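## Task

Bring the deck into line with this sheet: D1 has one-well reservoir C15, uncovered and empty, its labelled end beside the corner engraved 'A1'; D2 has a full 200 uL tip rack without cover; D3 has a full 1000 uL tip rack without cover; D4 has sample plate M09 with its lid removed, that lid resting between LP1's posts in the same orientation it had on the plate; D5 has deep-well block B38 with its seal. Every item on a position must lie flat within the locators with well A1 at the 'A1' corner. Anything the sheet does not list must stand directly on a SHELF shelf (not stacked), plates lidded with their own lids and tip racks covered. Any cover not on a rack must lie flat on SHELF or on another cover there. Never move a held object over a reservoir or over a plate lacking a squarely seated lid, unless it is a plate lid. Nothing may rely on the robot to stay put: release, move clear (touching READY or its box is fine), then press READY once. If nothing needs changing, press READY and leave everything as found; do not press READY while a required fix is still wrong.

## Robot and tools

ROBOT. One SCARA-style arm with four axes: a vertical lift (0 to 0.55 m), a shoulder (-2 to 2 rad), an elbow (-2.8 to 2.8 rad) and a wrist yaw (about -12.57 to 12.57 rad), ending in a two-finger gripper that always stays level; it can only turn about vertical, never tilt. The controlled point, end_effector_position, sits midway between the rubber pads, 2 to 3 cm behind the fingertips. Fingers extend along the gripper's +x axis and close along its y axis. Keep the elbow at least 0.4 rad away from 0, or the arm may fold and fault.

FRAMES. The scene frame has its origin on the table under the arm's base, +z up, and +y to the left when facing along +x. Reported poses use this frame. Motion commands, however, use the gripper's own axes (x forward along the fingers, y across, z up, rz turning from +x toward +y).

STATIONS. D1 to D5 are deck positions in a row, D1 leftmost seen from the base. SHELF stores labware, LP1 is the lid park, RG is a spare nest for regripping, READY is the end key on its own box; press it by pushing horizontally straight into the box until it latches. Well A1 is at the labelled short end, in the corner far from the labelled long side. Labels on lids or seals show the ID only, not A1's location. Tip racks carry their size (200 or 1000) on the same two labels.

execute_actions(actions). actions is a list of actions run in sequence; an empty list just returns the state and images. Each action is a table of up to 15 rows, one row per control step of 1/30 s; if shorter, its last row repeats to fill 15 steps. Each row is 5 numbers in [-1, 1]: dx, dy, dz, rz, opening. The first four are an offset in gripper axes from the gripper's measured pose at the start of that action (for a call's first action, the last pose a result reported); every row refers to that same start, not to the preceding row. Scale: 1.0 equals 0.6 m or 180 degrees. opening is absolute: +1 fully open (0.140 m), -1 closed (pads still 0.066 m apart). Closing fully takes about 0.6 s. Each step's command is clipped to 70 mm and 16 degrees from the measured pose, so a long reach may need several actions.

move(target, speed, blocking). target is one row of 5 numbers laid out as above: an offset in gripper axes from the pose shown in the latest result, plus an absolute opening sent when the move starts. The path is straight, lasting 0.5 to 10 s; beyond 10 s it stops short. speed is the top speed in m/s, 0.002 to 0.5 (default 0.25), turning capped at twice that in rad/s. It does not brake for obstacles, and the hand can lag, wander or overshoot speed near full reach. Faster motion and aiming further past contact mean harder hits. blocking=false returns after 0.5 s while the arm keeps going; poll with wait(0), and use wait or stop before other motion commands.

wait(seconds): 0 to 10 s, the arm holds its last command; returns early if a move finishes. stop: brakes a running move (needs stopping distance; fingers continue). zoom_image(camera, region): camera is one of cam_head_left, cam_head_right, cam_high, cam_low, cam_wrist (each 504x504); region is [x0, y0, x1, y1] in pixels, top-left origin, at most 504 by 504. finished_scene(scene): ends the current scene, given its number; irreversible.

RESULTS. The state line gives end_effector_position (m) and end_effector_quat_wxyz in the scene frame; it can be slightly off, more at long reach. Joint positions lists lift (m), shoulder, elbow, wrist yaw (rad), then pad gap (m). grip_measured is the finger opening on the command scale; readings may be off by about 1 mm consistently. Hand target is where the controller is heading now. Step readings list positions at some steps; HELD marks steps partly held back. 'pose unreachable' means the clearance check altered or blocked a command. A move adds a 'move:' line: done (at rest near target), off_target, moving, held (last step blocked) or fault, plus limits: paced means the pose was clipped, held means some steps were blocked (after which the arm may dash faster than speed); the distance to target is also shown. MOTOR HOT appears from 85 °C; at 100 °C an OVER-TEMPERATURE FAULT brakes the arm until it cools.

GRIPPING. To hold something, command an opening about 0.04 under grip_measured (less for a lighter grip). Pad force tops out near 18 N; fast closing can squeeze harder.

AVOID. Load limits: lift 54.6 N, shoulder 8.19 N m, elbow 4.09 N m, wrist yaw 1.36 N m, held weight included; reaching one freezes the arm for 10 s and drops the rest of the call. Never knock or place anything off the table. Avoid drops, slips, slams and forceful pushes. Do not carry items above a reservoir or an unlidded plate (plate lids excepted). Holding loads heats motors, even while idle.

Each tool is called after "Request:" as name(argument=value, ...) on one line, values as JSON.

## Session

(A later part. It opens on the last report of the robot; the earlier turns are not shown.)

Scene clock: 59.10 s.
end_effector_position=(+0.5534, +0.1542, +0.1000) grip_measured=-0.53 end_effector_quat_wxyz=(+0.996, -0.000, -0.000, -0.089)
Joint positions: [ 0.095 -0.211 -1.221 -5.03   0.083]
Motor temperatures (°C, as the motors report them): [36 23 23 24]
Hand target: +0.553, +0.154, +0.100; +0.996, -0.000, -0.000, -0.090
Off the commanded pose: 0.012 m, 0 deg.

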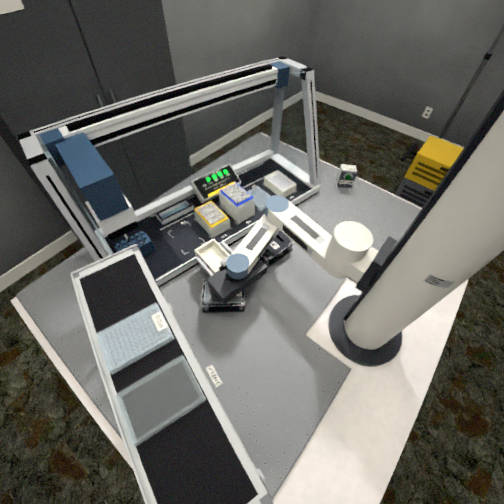

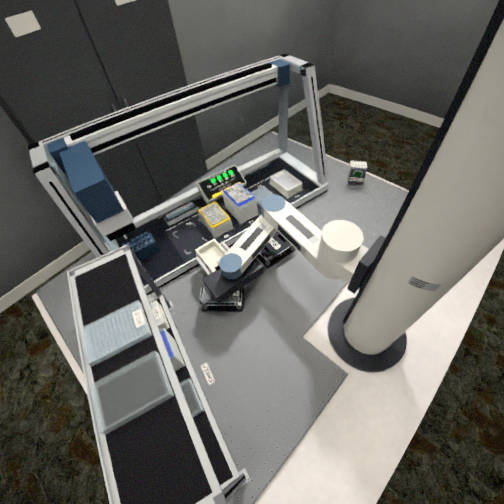

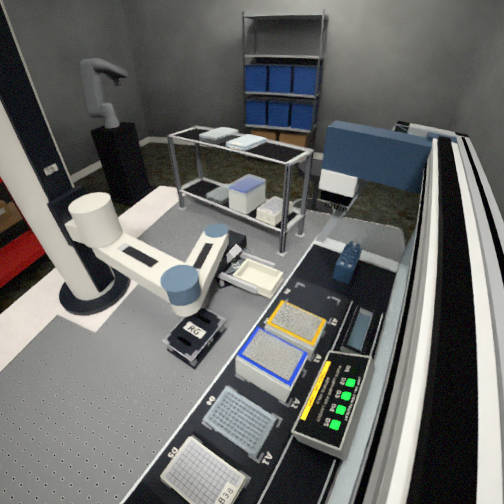

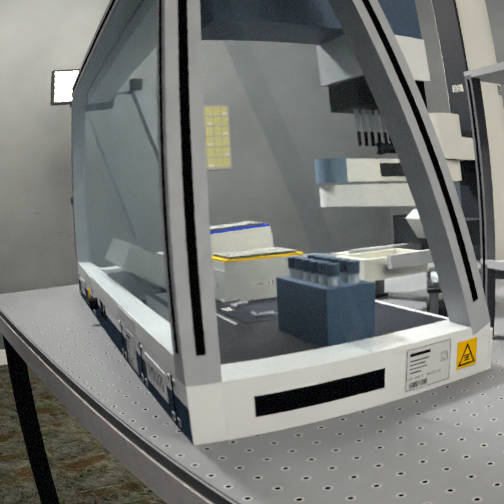

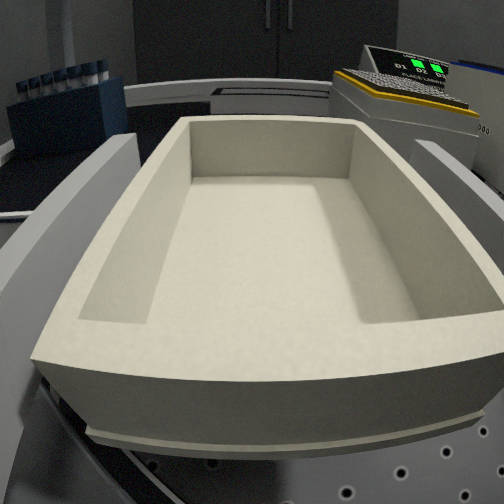

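Request:
move(target=[0.2834, 0.0317, -0.0233, -0.0127, -0.575], speed=0.3)

Request:
zoom_image(camera="cam_wrist", region=[50, 364, 190, 504])

Request:
zoom_image(camera="cam_wrist", region=[364, 364, 504, 504])

Scene clock: 60.47 s.
end_effector_position=(+0.7240, +0.1427, +0.0860) grip_measured=-0.53 end_effector_quat_wxyz=(+0.994, -0.000, -0.000, -0.109)
Joint positions: [ 0.081 -0.094 -2.067 -4.341  0.083]
Motor temperatures (°C, as the motors report them): [36 23 23 24]
Hand target: +0.724, +0.143, +0.086; +0.994, -0.000, -0.000, -0.109
Off the commanded pose: 0.000 m, 0 deg.
move: done

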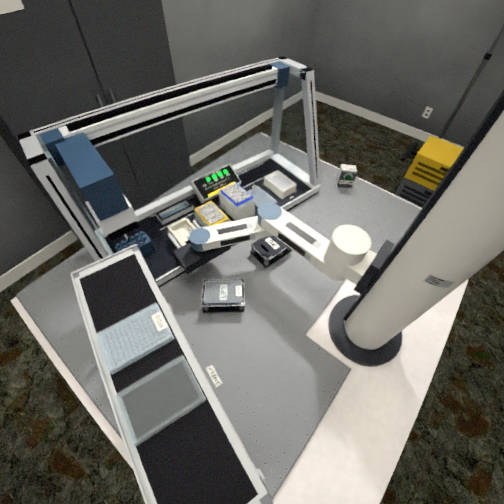

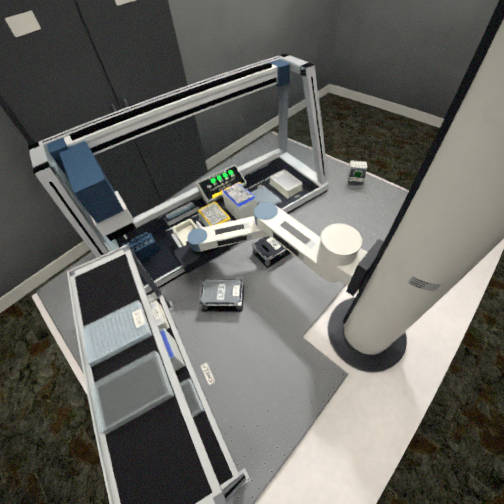

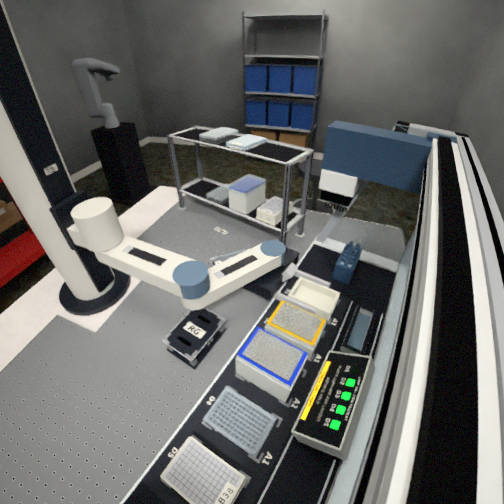

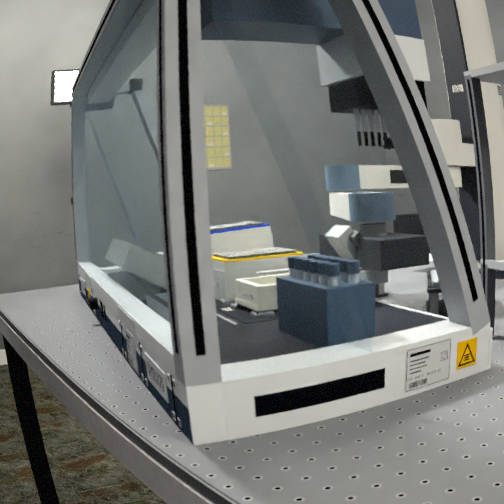

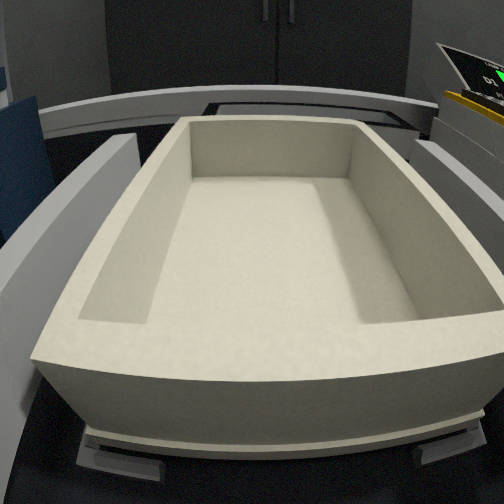

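Region (50, 364, 190, 504) of cam_wrist's 504x504 image, scaled by 3.600, with more detail than that image has.

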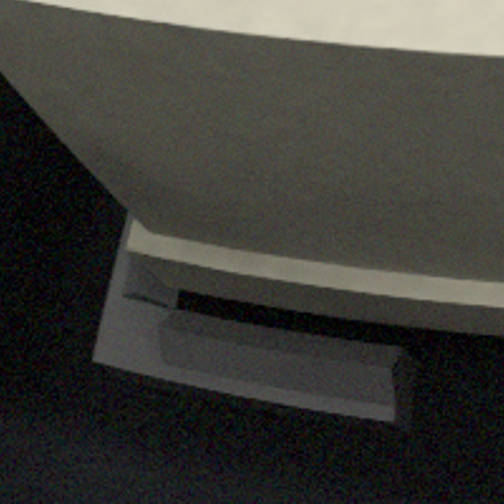

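Region (364, 364, 504, 504) of cam_wrist's 504x504 image, scaled by 3.600, with more detail than that image has.

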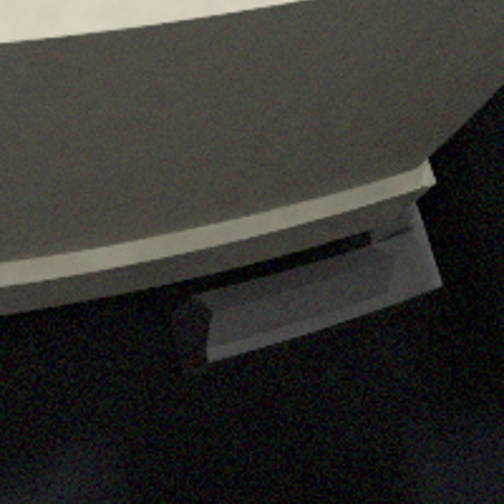

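Request:
execute_actions(actions=[[[0,0,-0.002,0,-0.575],[0,0,-0.004,0,-0.575],[0,0,-0.0056,0,-0.575],[0,0,-0.007,0,-0.575],[0,0,-0.0082,0,-0.575],[0,0,-0.0093,0,-0.575],[0,0,-0.0102,0,-0.575],[0,0,-0.0109,0,-0.575],[0,0,-0.0114,0,-0.575],[0,0,-0.0116,0,-0.575],[0,0,-0.0116,0,-0.555],[0,0,-0.0116,0,-0.535],[0,0,-0.0116,0,-0.51],[0,0,-0.0116,0,-0.45],[0,0,-0.0116,0,0.0]]])

Request:
zoom_image(camera="cam_wrist", region=[50, 364, 190, 504])

Request:
zoom_image(camera="cam_wrist", region=[364, 364, 504, 504])

Scene clock: 61.37 s.
end_effector_position=(+0.7240, +0.1428, +0.0790) grip_measured=-0.40 end_effector_quat_wxyz=(+0.994, -0.000, -0.000, -0.109)
Joint positions: [ 0.074 -0.094 -2.067 -4.341  0.088]
Motor temperatures (°C, as the motors report them): [36 23 23 24]
Hand target: +0.724, +0.143, +0.079; +0.994, -0.000, -0.000, -0.109
Off the commanded pose: 0.000 m, 0 deg.
Step readings (end_effector_position):
0: (+0.7240, +0.1427, +0.0860)
1: (+0.7240, +0.1427, +0.0859)
2: (+0.7240, +0.1427, +0.0849)
4: (+0.7240, +0.1427, +0.0826)
8: (+0.7240, +0.1428, +0.0798)
15: end_effector_position above

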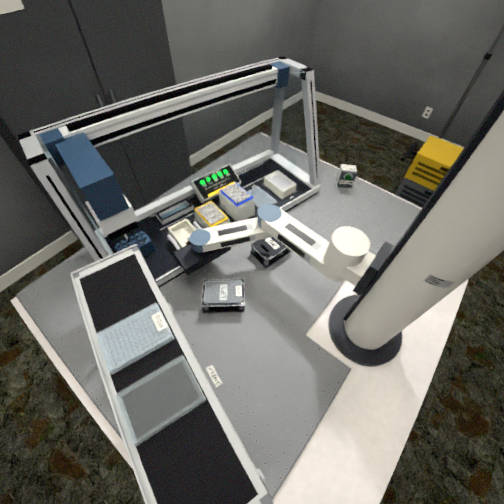

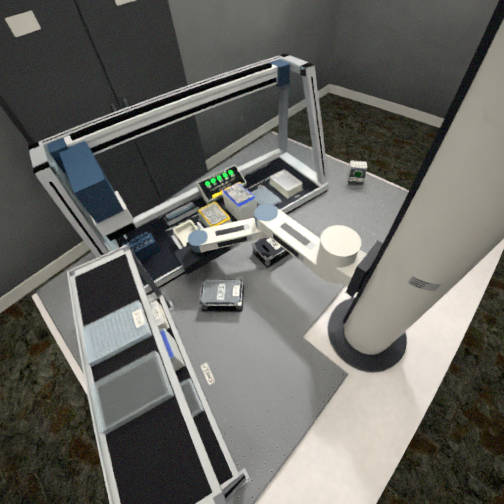

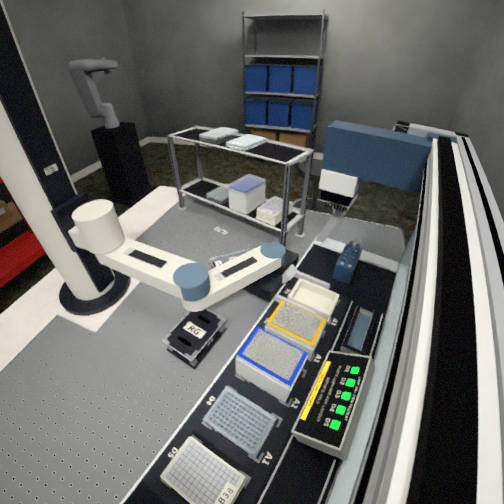

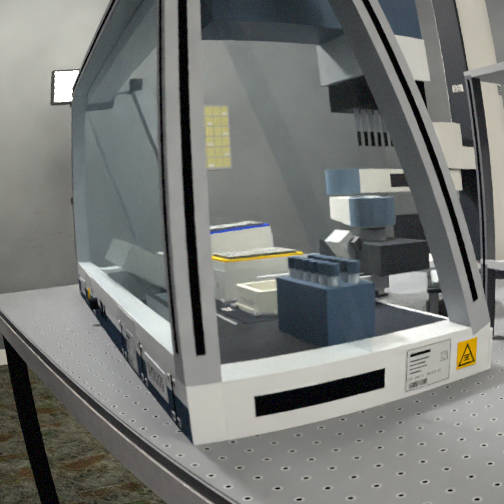

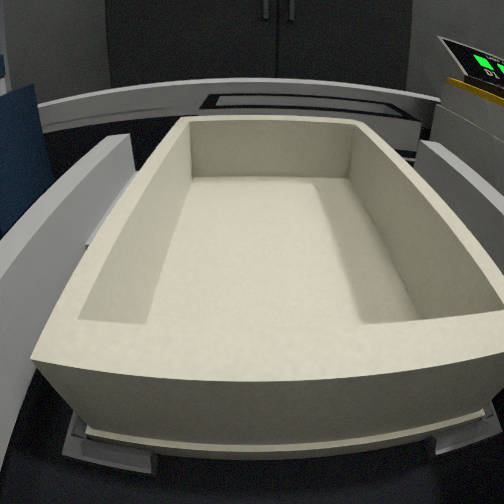

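Region (50, 364, 190, 504) of cam_wrist's 504x504 image, scaled by 3.600, with more detail than that image has.

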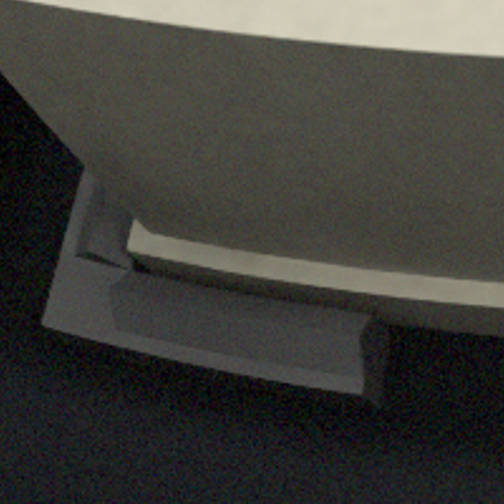

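Region (364, 364, 504, 504) of cam_wrist's 504x504 image, scaled by 3.600, with more detail than that image has.

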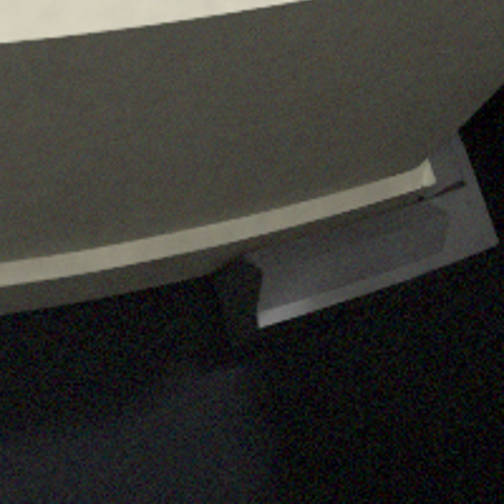

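Request:
execute_actions(actions=[[[-0.003,0,0.001,0,0.0],[-0.009,0,0.003,0,0.0],[-0.018,0,0.005,0,0.0],[-0.030,0,0.007,0,0.0],[-0.044,0,0.009,0,0.0],[-0.059,0,0.011,0,0.0],[-0.074,0,0.013,0,0.0],[-0.089,0,0.015,0,0.0],[-0.104,0,0.017,0,0.0],[-0.119,0,0.018,0,0.0],[-0.134,0,0.018,0,0.0],[-0.149,0,0.018,0,0.0],[-0.163,0,0.018,0,0.0],[-0.175,-0.002,0.018,0,0.0],[-0.185,-0.006,0.018,0,0.0]]])

Scene clock: 62.17 s.
end_effector_position=(+0.6357, +0.1645, +0.0898) grip_measured=+0.00 end_effector_quat_wxyz=(+0.994, -0.000, -0.000, -0.108)
Joint positions: [ 0.085 -0.146 -1.621 -4.732  0.103]
Motor temperatures (°C, as the motors report them): [36 23 23 24]
Hand target: +0.620, +0.164, +0.090; +0.994, -0.000, -0.000, -0.109
Off the commanded pose: 0.021 m, 0 deg.
Step readings (end_effector_position):
0: (+0.7240, +0.1428, +0.0790)
1: (+0.7238, +0.1427, +0.0791)
2: (+0.7223, +0.1430, +0.0796)
4: (+0.7161, +0.1446, +0.0815)
8: (+0.6927, +0.1512, +0.0857)
15: end_effector_position above

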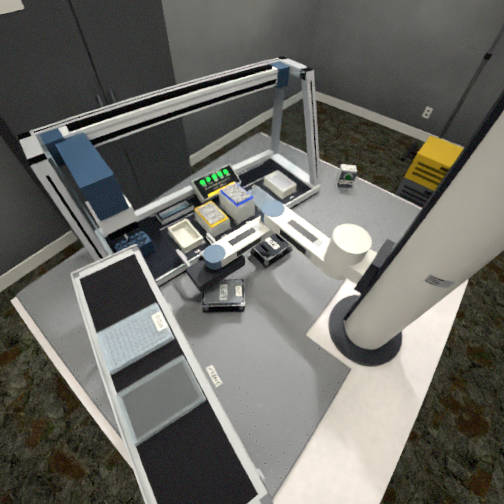

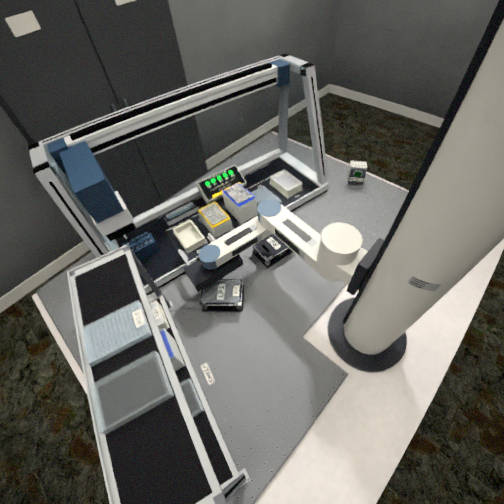

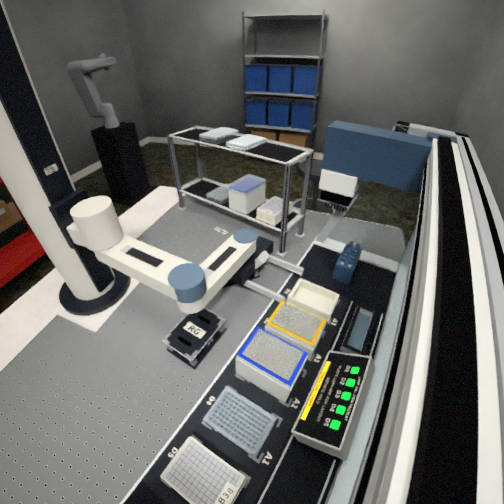

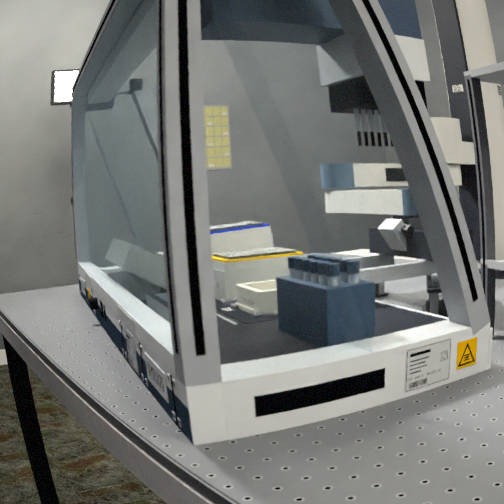

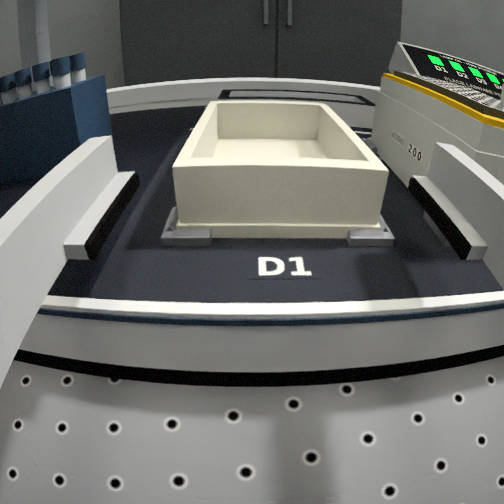

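Request:
move(target=[-0.0394, -0.4164, 0.0003, -0.001, 0.0], speed=0.4)

Request:
zoom_image(camera="cam_wrist", region=[140, 120, 420, 280])

Scene clock: 63.77 s.
end_effector_position=(+0.5592, -0.0748, +0.0900) grip_measured=+0.00 end_effector_quat_wxyz=(+0.994, -0.000, -0.000, -0.110)
Joint positions: [ 0.085 -1.108 -0.999 -4.397  0.103]
Motor temperatures (°C, as the motors report them): [36 23 23 24]
Hand target: +0.559, -0.075, +0.090; +0.994, -0.000, -0.000, -0.110
Off the commanded pose: 0.001 m, 0 deg.
move: done

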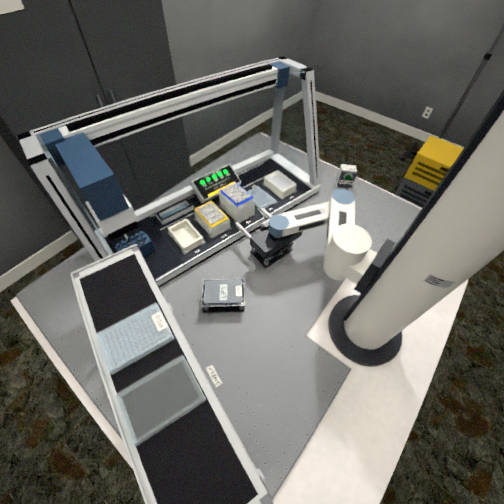

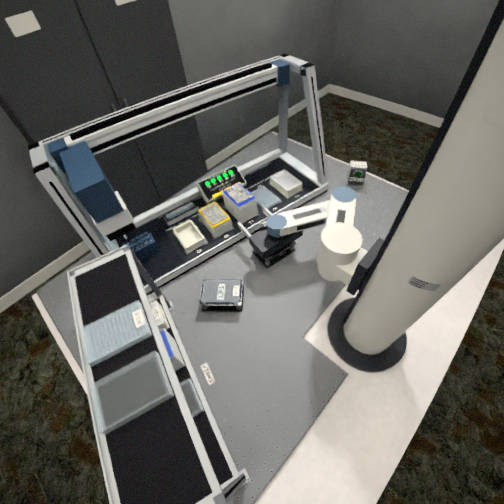

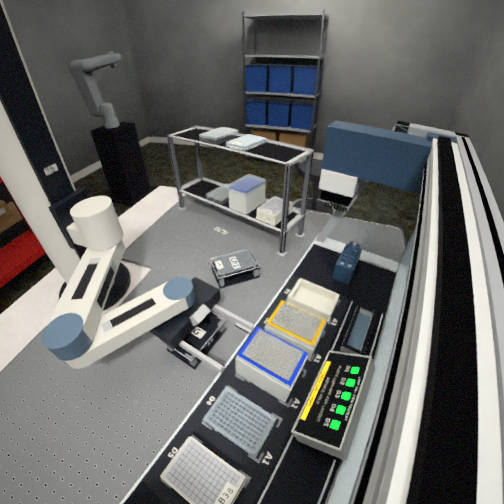

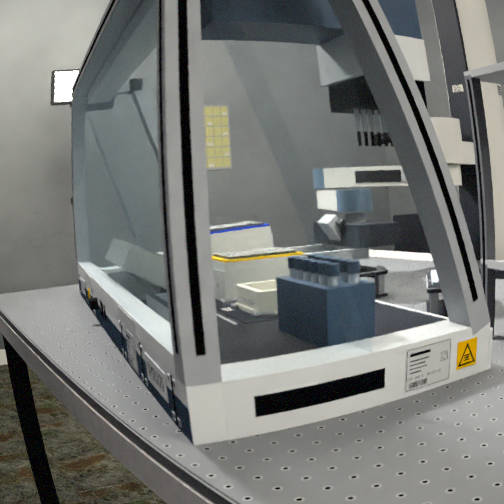

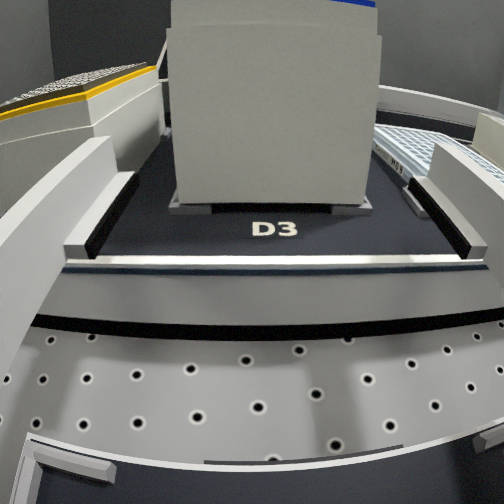

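Region (140, 120, 420, 280) of cam_wrist's 504x504 image, scaled by 1.800, with more detail than that image has; it fills the top 288 rows of this view, and the rest is white.

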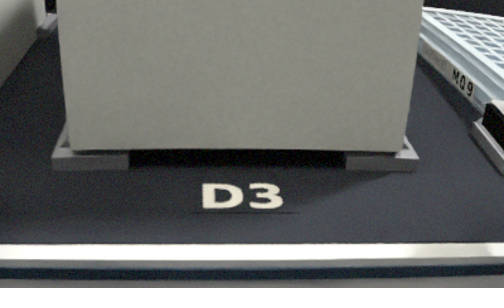

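Request:
zoom_image(camera="cam_wrist", region=[160, 180, 230, 220])

Request:
zoom_image(camera="cam_wrist", region=[320, 180, 390, 220])

Region (160, 180, 230, 220) of cam_wrist's 504x504 image, scaled by 7.200, with more detail than that image has; it fills the top 288 rows of this view, and the rest is white.

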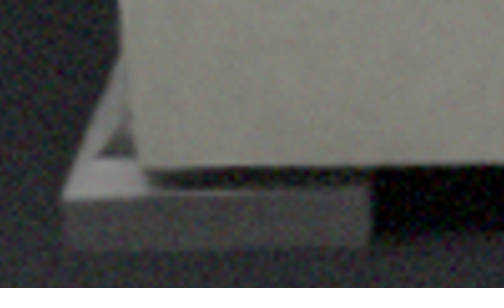

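Region (320, 180, 390, 220) of cam_wrist's 504x504 image, scaled by 7.200, with more detail than that image has; it fills the top 288 rows of this view, and the rest is white.

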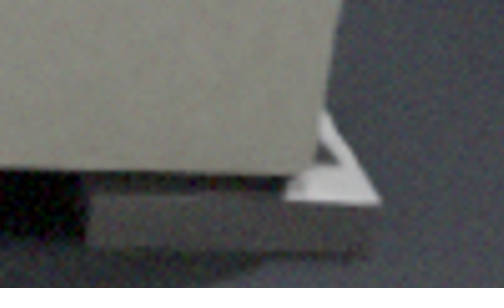

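Request:
execute_actions(actions=[[[0.002,0.0005,-0.003,0.0005,-1],[0.005,0.0005,-0.007,0.0005,-1],[0.008,0.0005,-0.011,0.0005,-1],[0.011,0.0005,-0.015,0.0005,-1],[0.014,0.0005,-0.018,0.0005,-1],[0.017,0.0005,-0.02,0.0005,-1],[0.020,0.0005,-0.02,0.0005,-1],[0.023,0.0005,-0.02,0.0005,-1],[0.026,0.0005,-0.02,0.0005,-1],[0.028,0.0005,-0.02,0.0005,-1],[0.030,0.0005,-0.02,0.0005,-1],[0.0315,0.0005,-0.02,0.0005,-1]]])

Request:
zoom_image(camera="cam_wrist", region=[130, 120, 270, 230])

Request:
zoom_image(camera="cam_wrist", region=[290, 120, 430, 230])

Scene clock: 66.33 s.
end_effector_position=(+0.5777, -0.0788, +0.0780) grip_measured=-0.98 end_effector_quat_wxyz=(+0.994, -0.000, -0.000, -0.110)
Joint positions: [ 0.073 -1.081 -1.084 -4.338  0.067]
Motor temperatures (°C, as the motors report them): [36 23 23 24]
Hand target: +0.578, -0.079, +0.078; +0.994, -0.000, -0.000, -0.109
Off the commanded pose: 0.000 m, 0 deg.
Step readings (end_effector_position):
0: (+0.5592, -0.0748, +0.0900)
1: (+0.5592, -0.0748, +0.0899)
2: (+0.5602, -0.0749, +0.0886)
4: (+0.5632, -0.0756, +0.0841)
8: (+0.5708, -0.0773, +0.0778)
15: end_effector_position above

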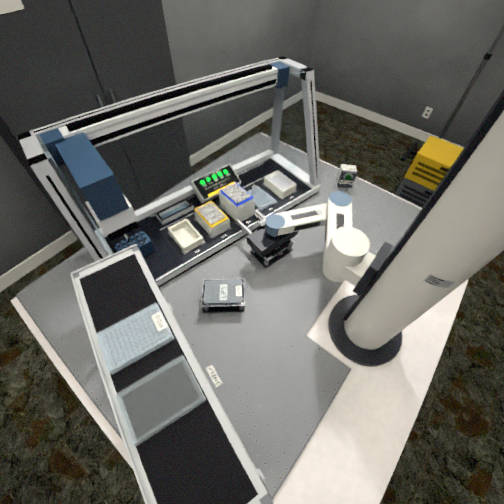

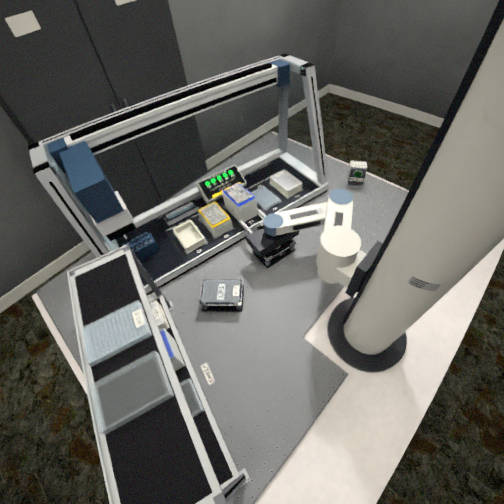

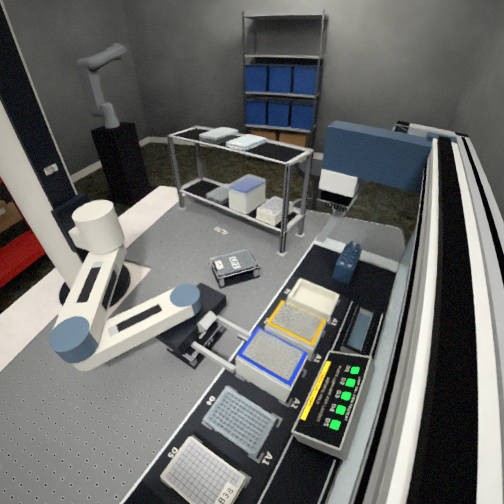

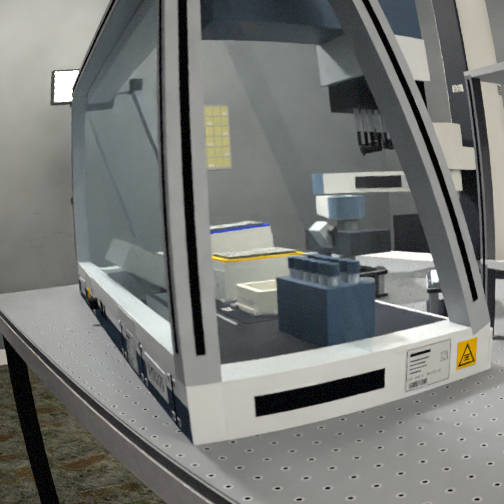

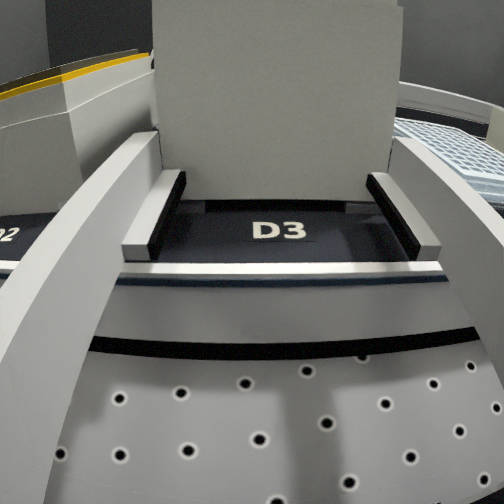

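Region (130, 120, 270, 230) of cam_wrist's 504x504 image, scaled by 3.600, with more detail than that image has; it fills the top 396 rows of this view, and the rest is white.

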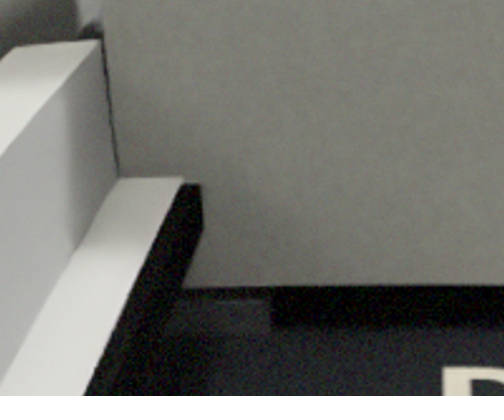

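Region (290, 120, 430, 230) of cam_wrist's 504x504 image, scaled by 3.600, with more detail than that image has; it fills the top 396 rows of this view, and the rest is white.

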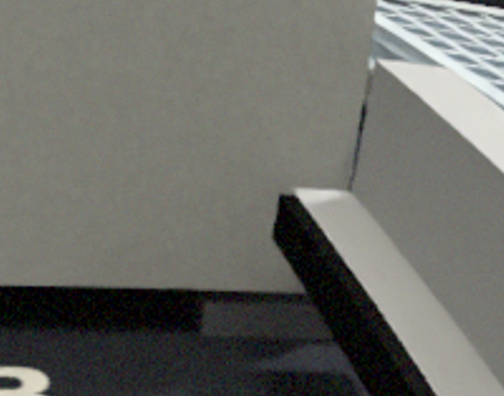

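Request:
execute_actions(actions=[[[0.0017,0,0,0,-1],[0.0032,0,0,0,-1],[0.0043,0,0,0,-1],[0.0053,0,0,0,-1],[0.0062,0,0,0,-1],[0.0070,0,0,0,-1],[0.0078,0,0,0,-1],[0.0087,0,0,0,-1],[0.0095,0,0,0,-1],[0.0102,0,0,0,-1],[0.0108,0,0,0,-1],[0.0115,0,0,0,-1],[0.0120,0,0,0,-1],[0.0125,0,0,0,-1]]])

Request:
zoom_image(camera="cam_wrist", region=[130, 130, 270, 240])

Request:
zoom_image(camera="cam_wrist", region=[290, 130, 430, 240])

Scene clock: 67.17 s.
end_effector_position=(+0.5849, -0.0805, +0.0780) grip_measured=-0.98 end_effector_quat_wxyz=(+0.994, -0.000, -0.000, -0.110)
Joint positions: [ 0.073 -1.07  -1.118 -4.315  0.067]
Motor temperatures (°C, as the motors report them): [36 23 23 24]
Hand target: +0.585, -0.080, +0.078; +0.994, -0.000, -0.000, -0.110
Off the commanded pose: 0.000 m, 0 deg.
Step readings (end_effector_position):
0: (+0.5777, -0.0788, +0.0780)
1: (+0.5778, -0.0788, +0.0780)
2: (+0.5788, -0.0792, +0.0780)
4: (+0.5803, -0.0795, +0.0780)
8: (+0.5823, -0.0798, +0.0780)
15: end_effector_position above

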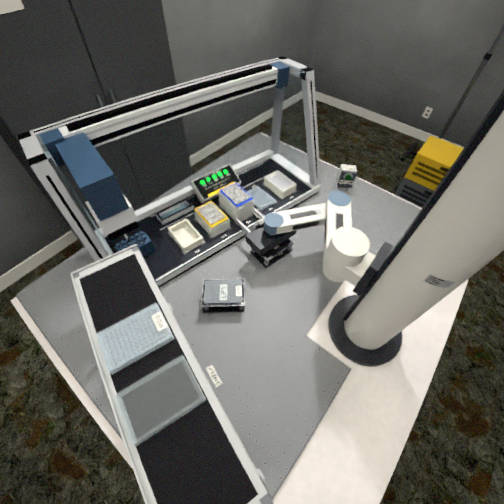

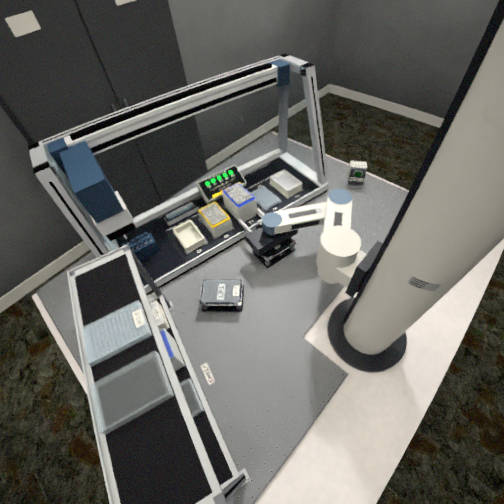

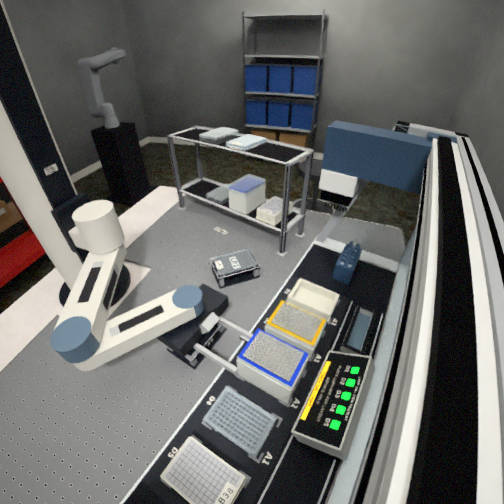

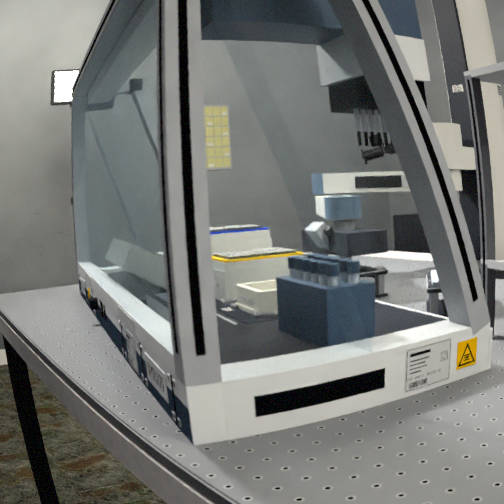

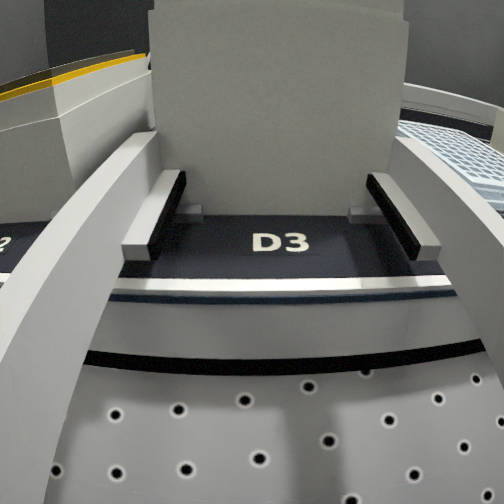

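Region (130, 130, 270, 240) of cam_wrist's 504x504 image, scaled by 3.600, with more detail than that image has; it fills the top 396 rows of this view, and the rest is white.

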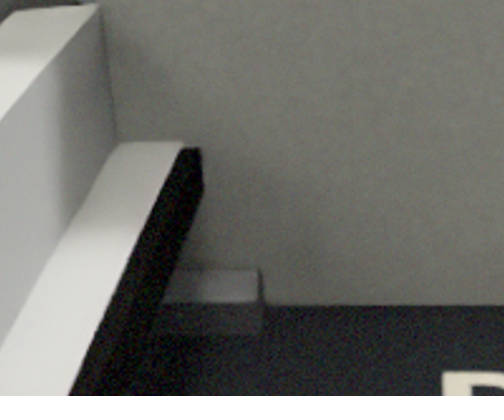

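Region (290, 130, 430, 240) of cam_wrist's 504x504 image, scaled by 3.600, with more detail than that image has; it fills the top 396 rows of this view, and the rest is white.

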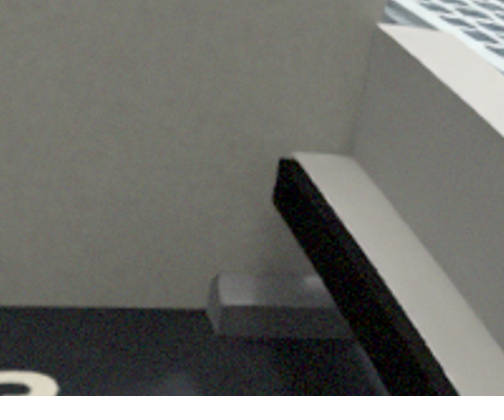

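Request:
execute_actions(actions=[[[-0.004,0,0,0,-1],[-0.010,0,0,0,-1],[-0.016,-0.002,0,0,-1],[-0.020,-0.007,0,0,-1],[-0.021,-0.016,0,0,-1],[-0.021,-0.028,0,0,-1],[-0.021,-0.043,0,0,-1],[-0.021,-0.059,0,0,-1],[-0.021,-0.076,0,0,-1],[-0.021,-0.093,0,0,-1],[-0.021,-0.110,0,0,-1],[-0.021,-0.127,0,0,-1],[-0.021,-0.144,0,0,-1],[-0.021,-0.161,0,0,-1],[-0.021,-0.178,0,0,-1]]])

Scene clock: 68.63 s.
end_effector_position=(+0.5541, -0.1490, +0.0780) grip_measured=-0.98 end_effector_quat_wxyz=(+0.994, -0.000, -0.000, -0.112)
Joint positions: [ 0.073 -1.355 -1.081 -4.072  0.067]
Motor temperatures (°C, as the motors report them): [36 23 23 24]
Hand target: +0.547, -0.181, +0.078; +0.993, -0.000, -0.000, -0.118
Off the commanded pose: 0.033 m, 0 deg.
Step readings (end_effector_position):
0: (+0.5849, -0.0805, +0.0780)
1: (+0.5847, -0.0805, +0.0780)
2: (+0.5827, -0.0801, +0.0780)
4: (+0.5766, -0.0794, +0.0780)
8: (+0.5686, -0.0956, +0.0780)
15: end_effector_position above

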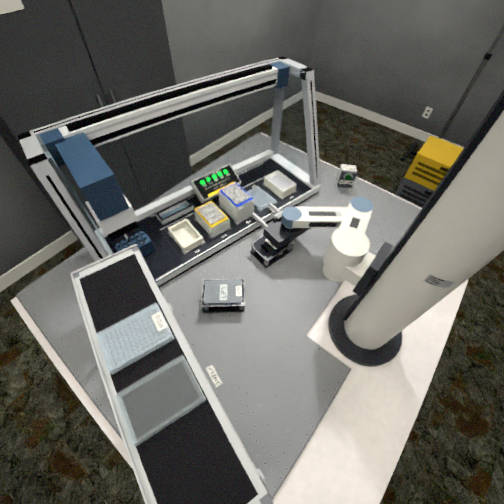

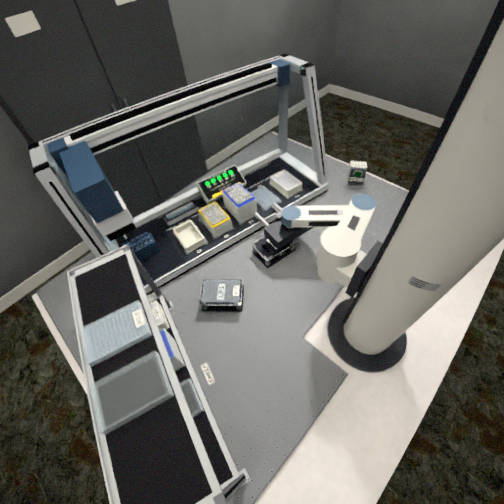

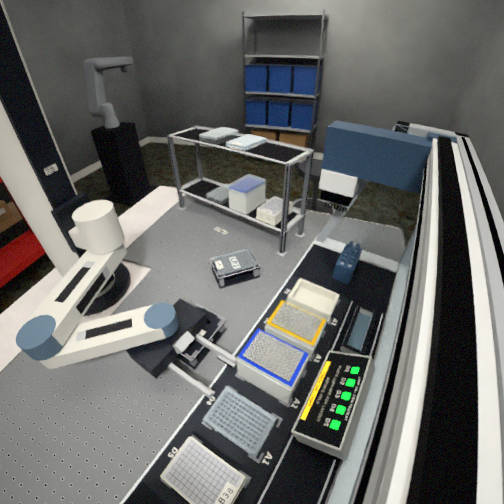

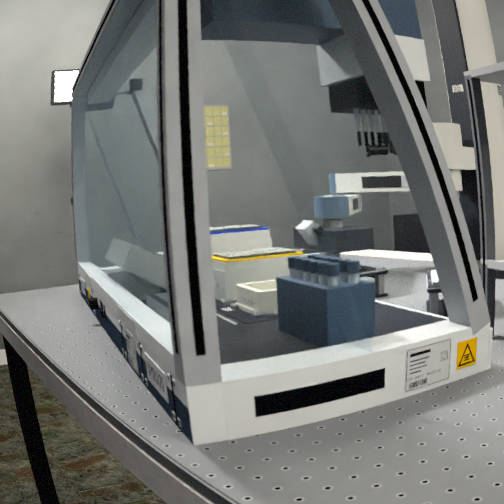

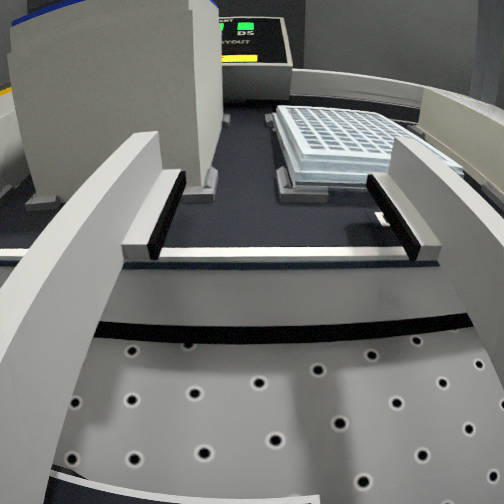

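Request:
zoom_image(camera="cam_wrist", region=[180, 100, 380, 220])

Request:
wait(seconds=0)

Region (180, 100, 380, 220) of cam_wrist's 504x504 image, scaled by 2.520, with more detail than that image has; it fills the top 302 rows of this view, and the rest is white.

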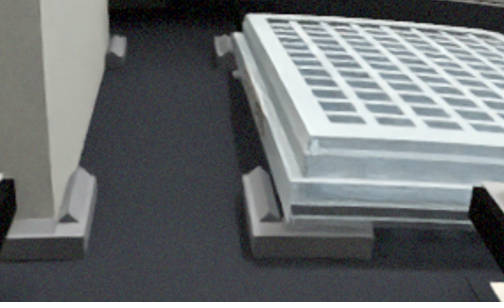

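Scene clock: 68.73 s.
end_effector_position=(+0.5485, -0.1750, +0.0780) grip_measured=-0.98 end_effector_quat_wxyz=(+0.993, -0.000, -0.000, -0.118)
Joint positions: [ 0.073 -1.431 -1.113 -3.975  0.067]
Motor temperatures (°C, as the motors report them): [36 23 23 24]
Hand target: +0.547, -0.181, +0.078; +0.993, -0.000, -0.000, -0.118
Off the commanded pose: 0.007 m, 1 deg.

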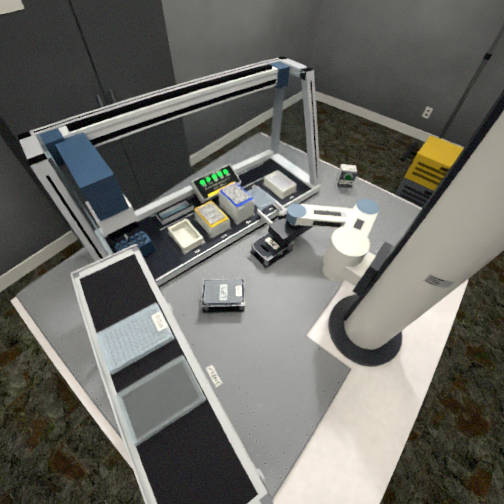

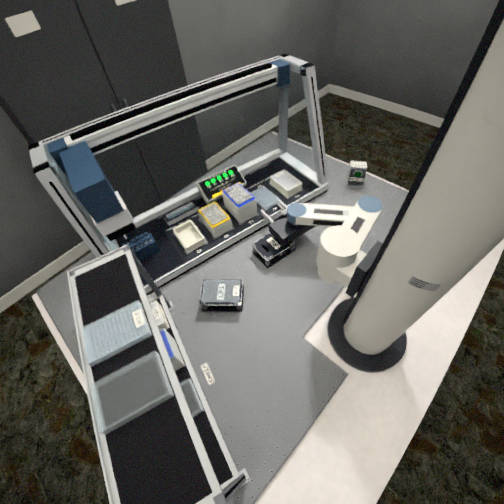

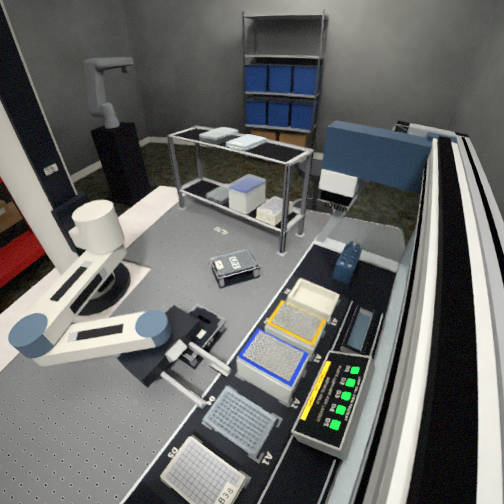

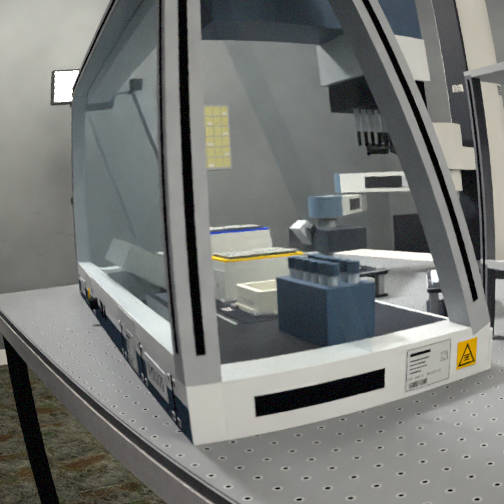

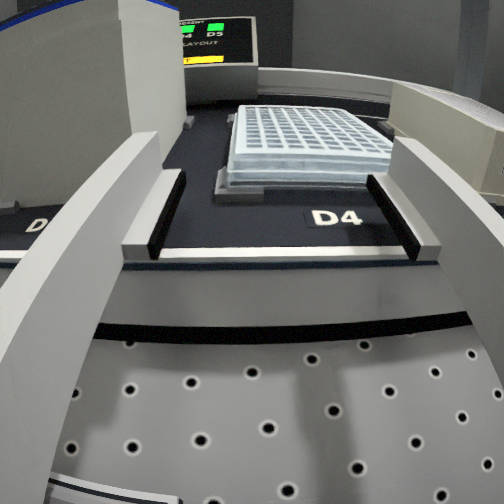

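Request:
zoom_image(camera="cam_wrist", region=[374, 70, 504, 220])

Request:
zoom_image(camera="cam_head_left", region=[245, 160, 315, 215])

Request:
zoom_image(camera="cam_high", region=[140, 410, 290, 504])

Region (374, 70, 504, 220) of cam_wrist's 504x504 image, scaled by 3.360, with more detail than that image has; it fills the left 437 columns of this view, and the rest is white.

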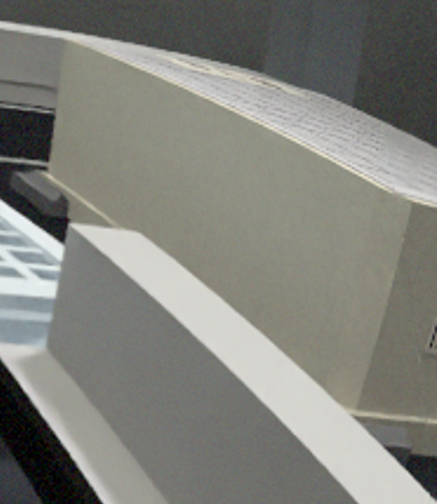

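Region (245, 160, 315, 215) of cam_head_left's 504x504 image, scaled by 7.200, with more detail than that image has; it fills the top 396 rows of this view, and the rest is white.

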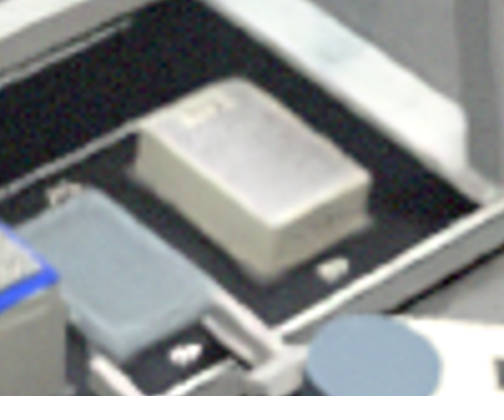

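Region (140, 410, 290, 504) of cam_high's 504x504 image, scaled by 3.360, with more detail than that image has; it fills the top 316 rows of this view, and the rest is white.

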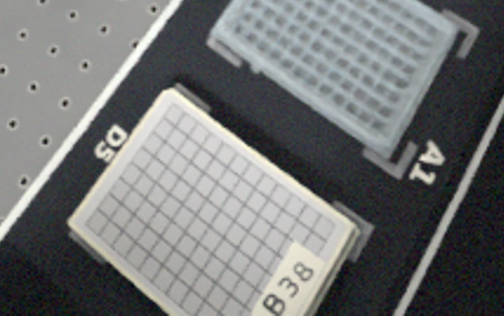

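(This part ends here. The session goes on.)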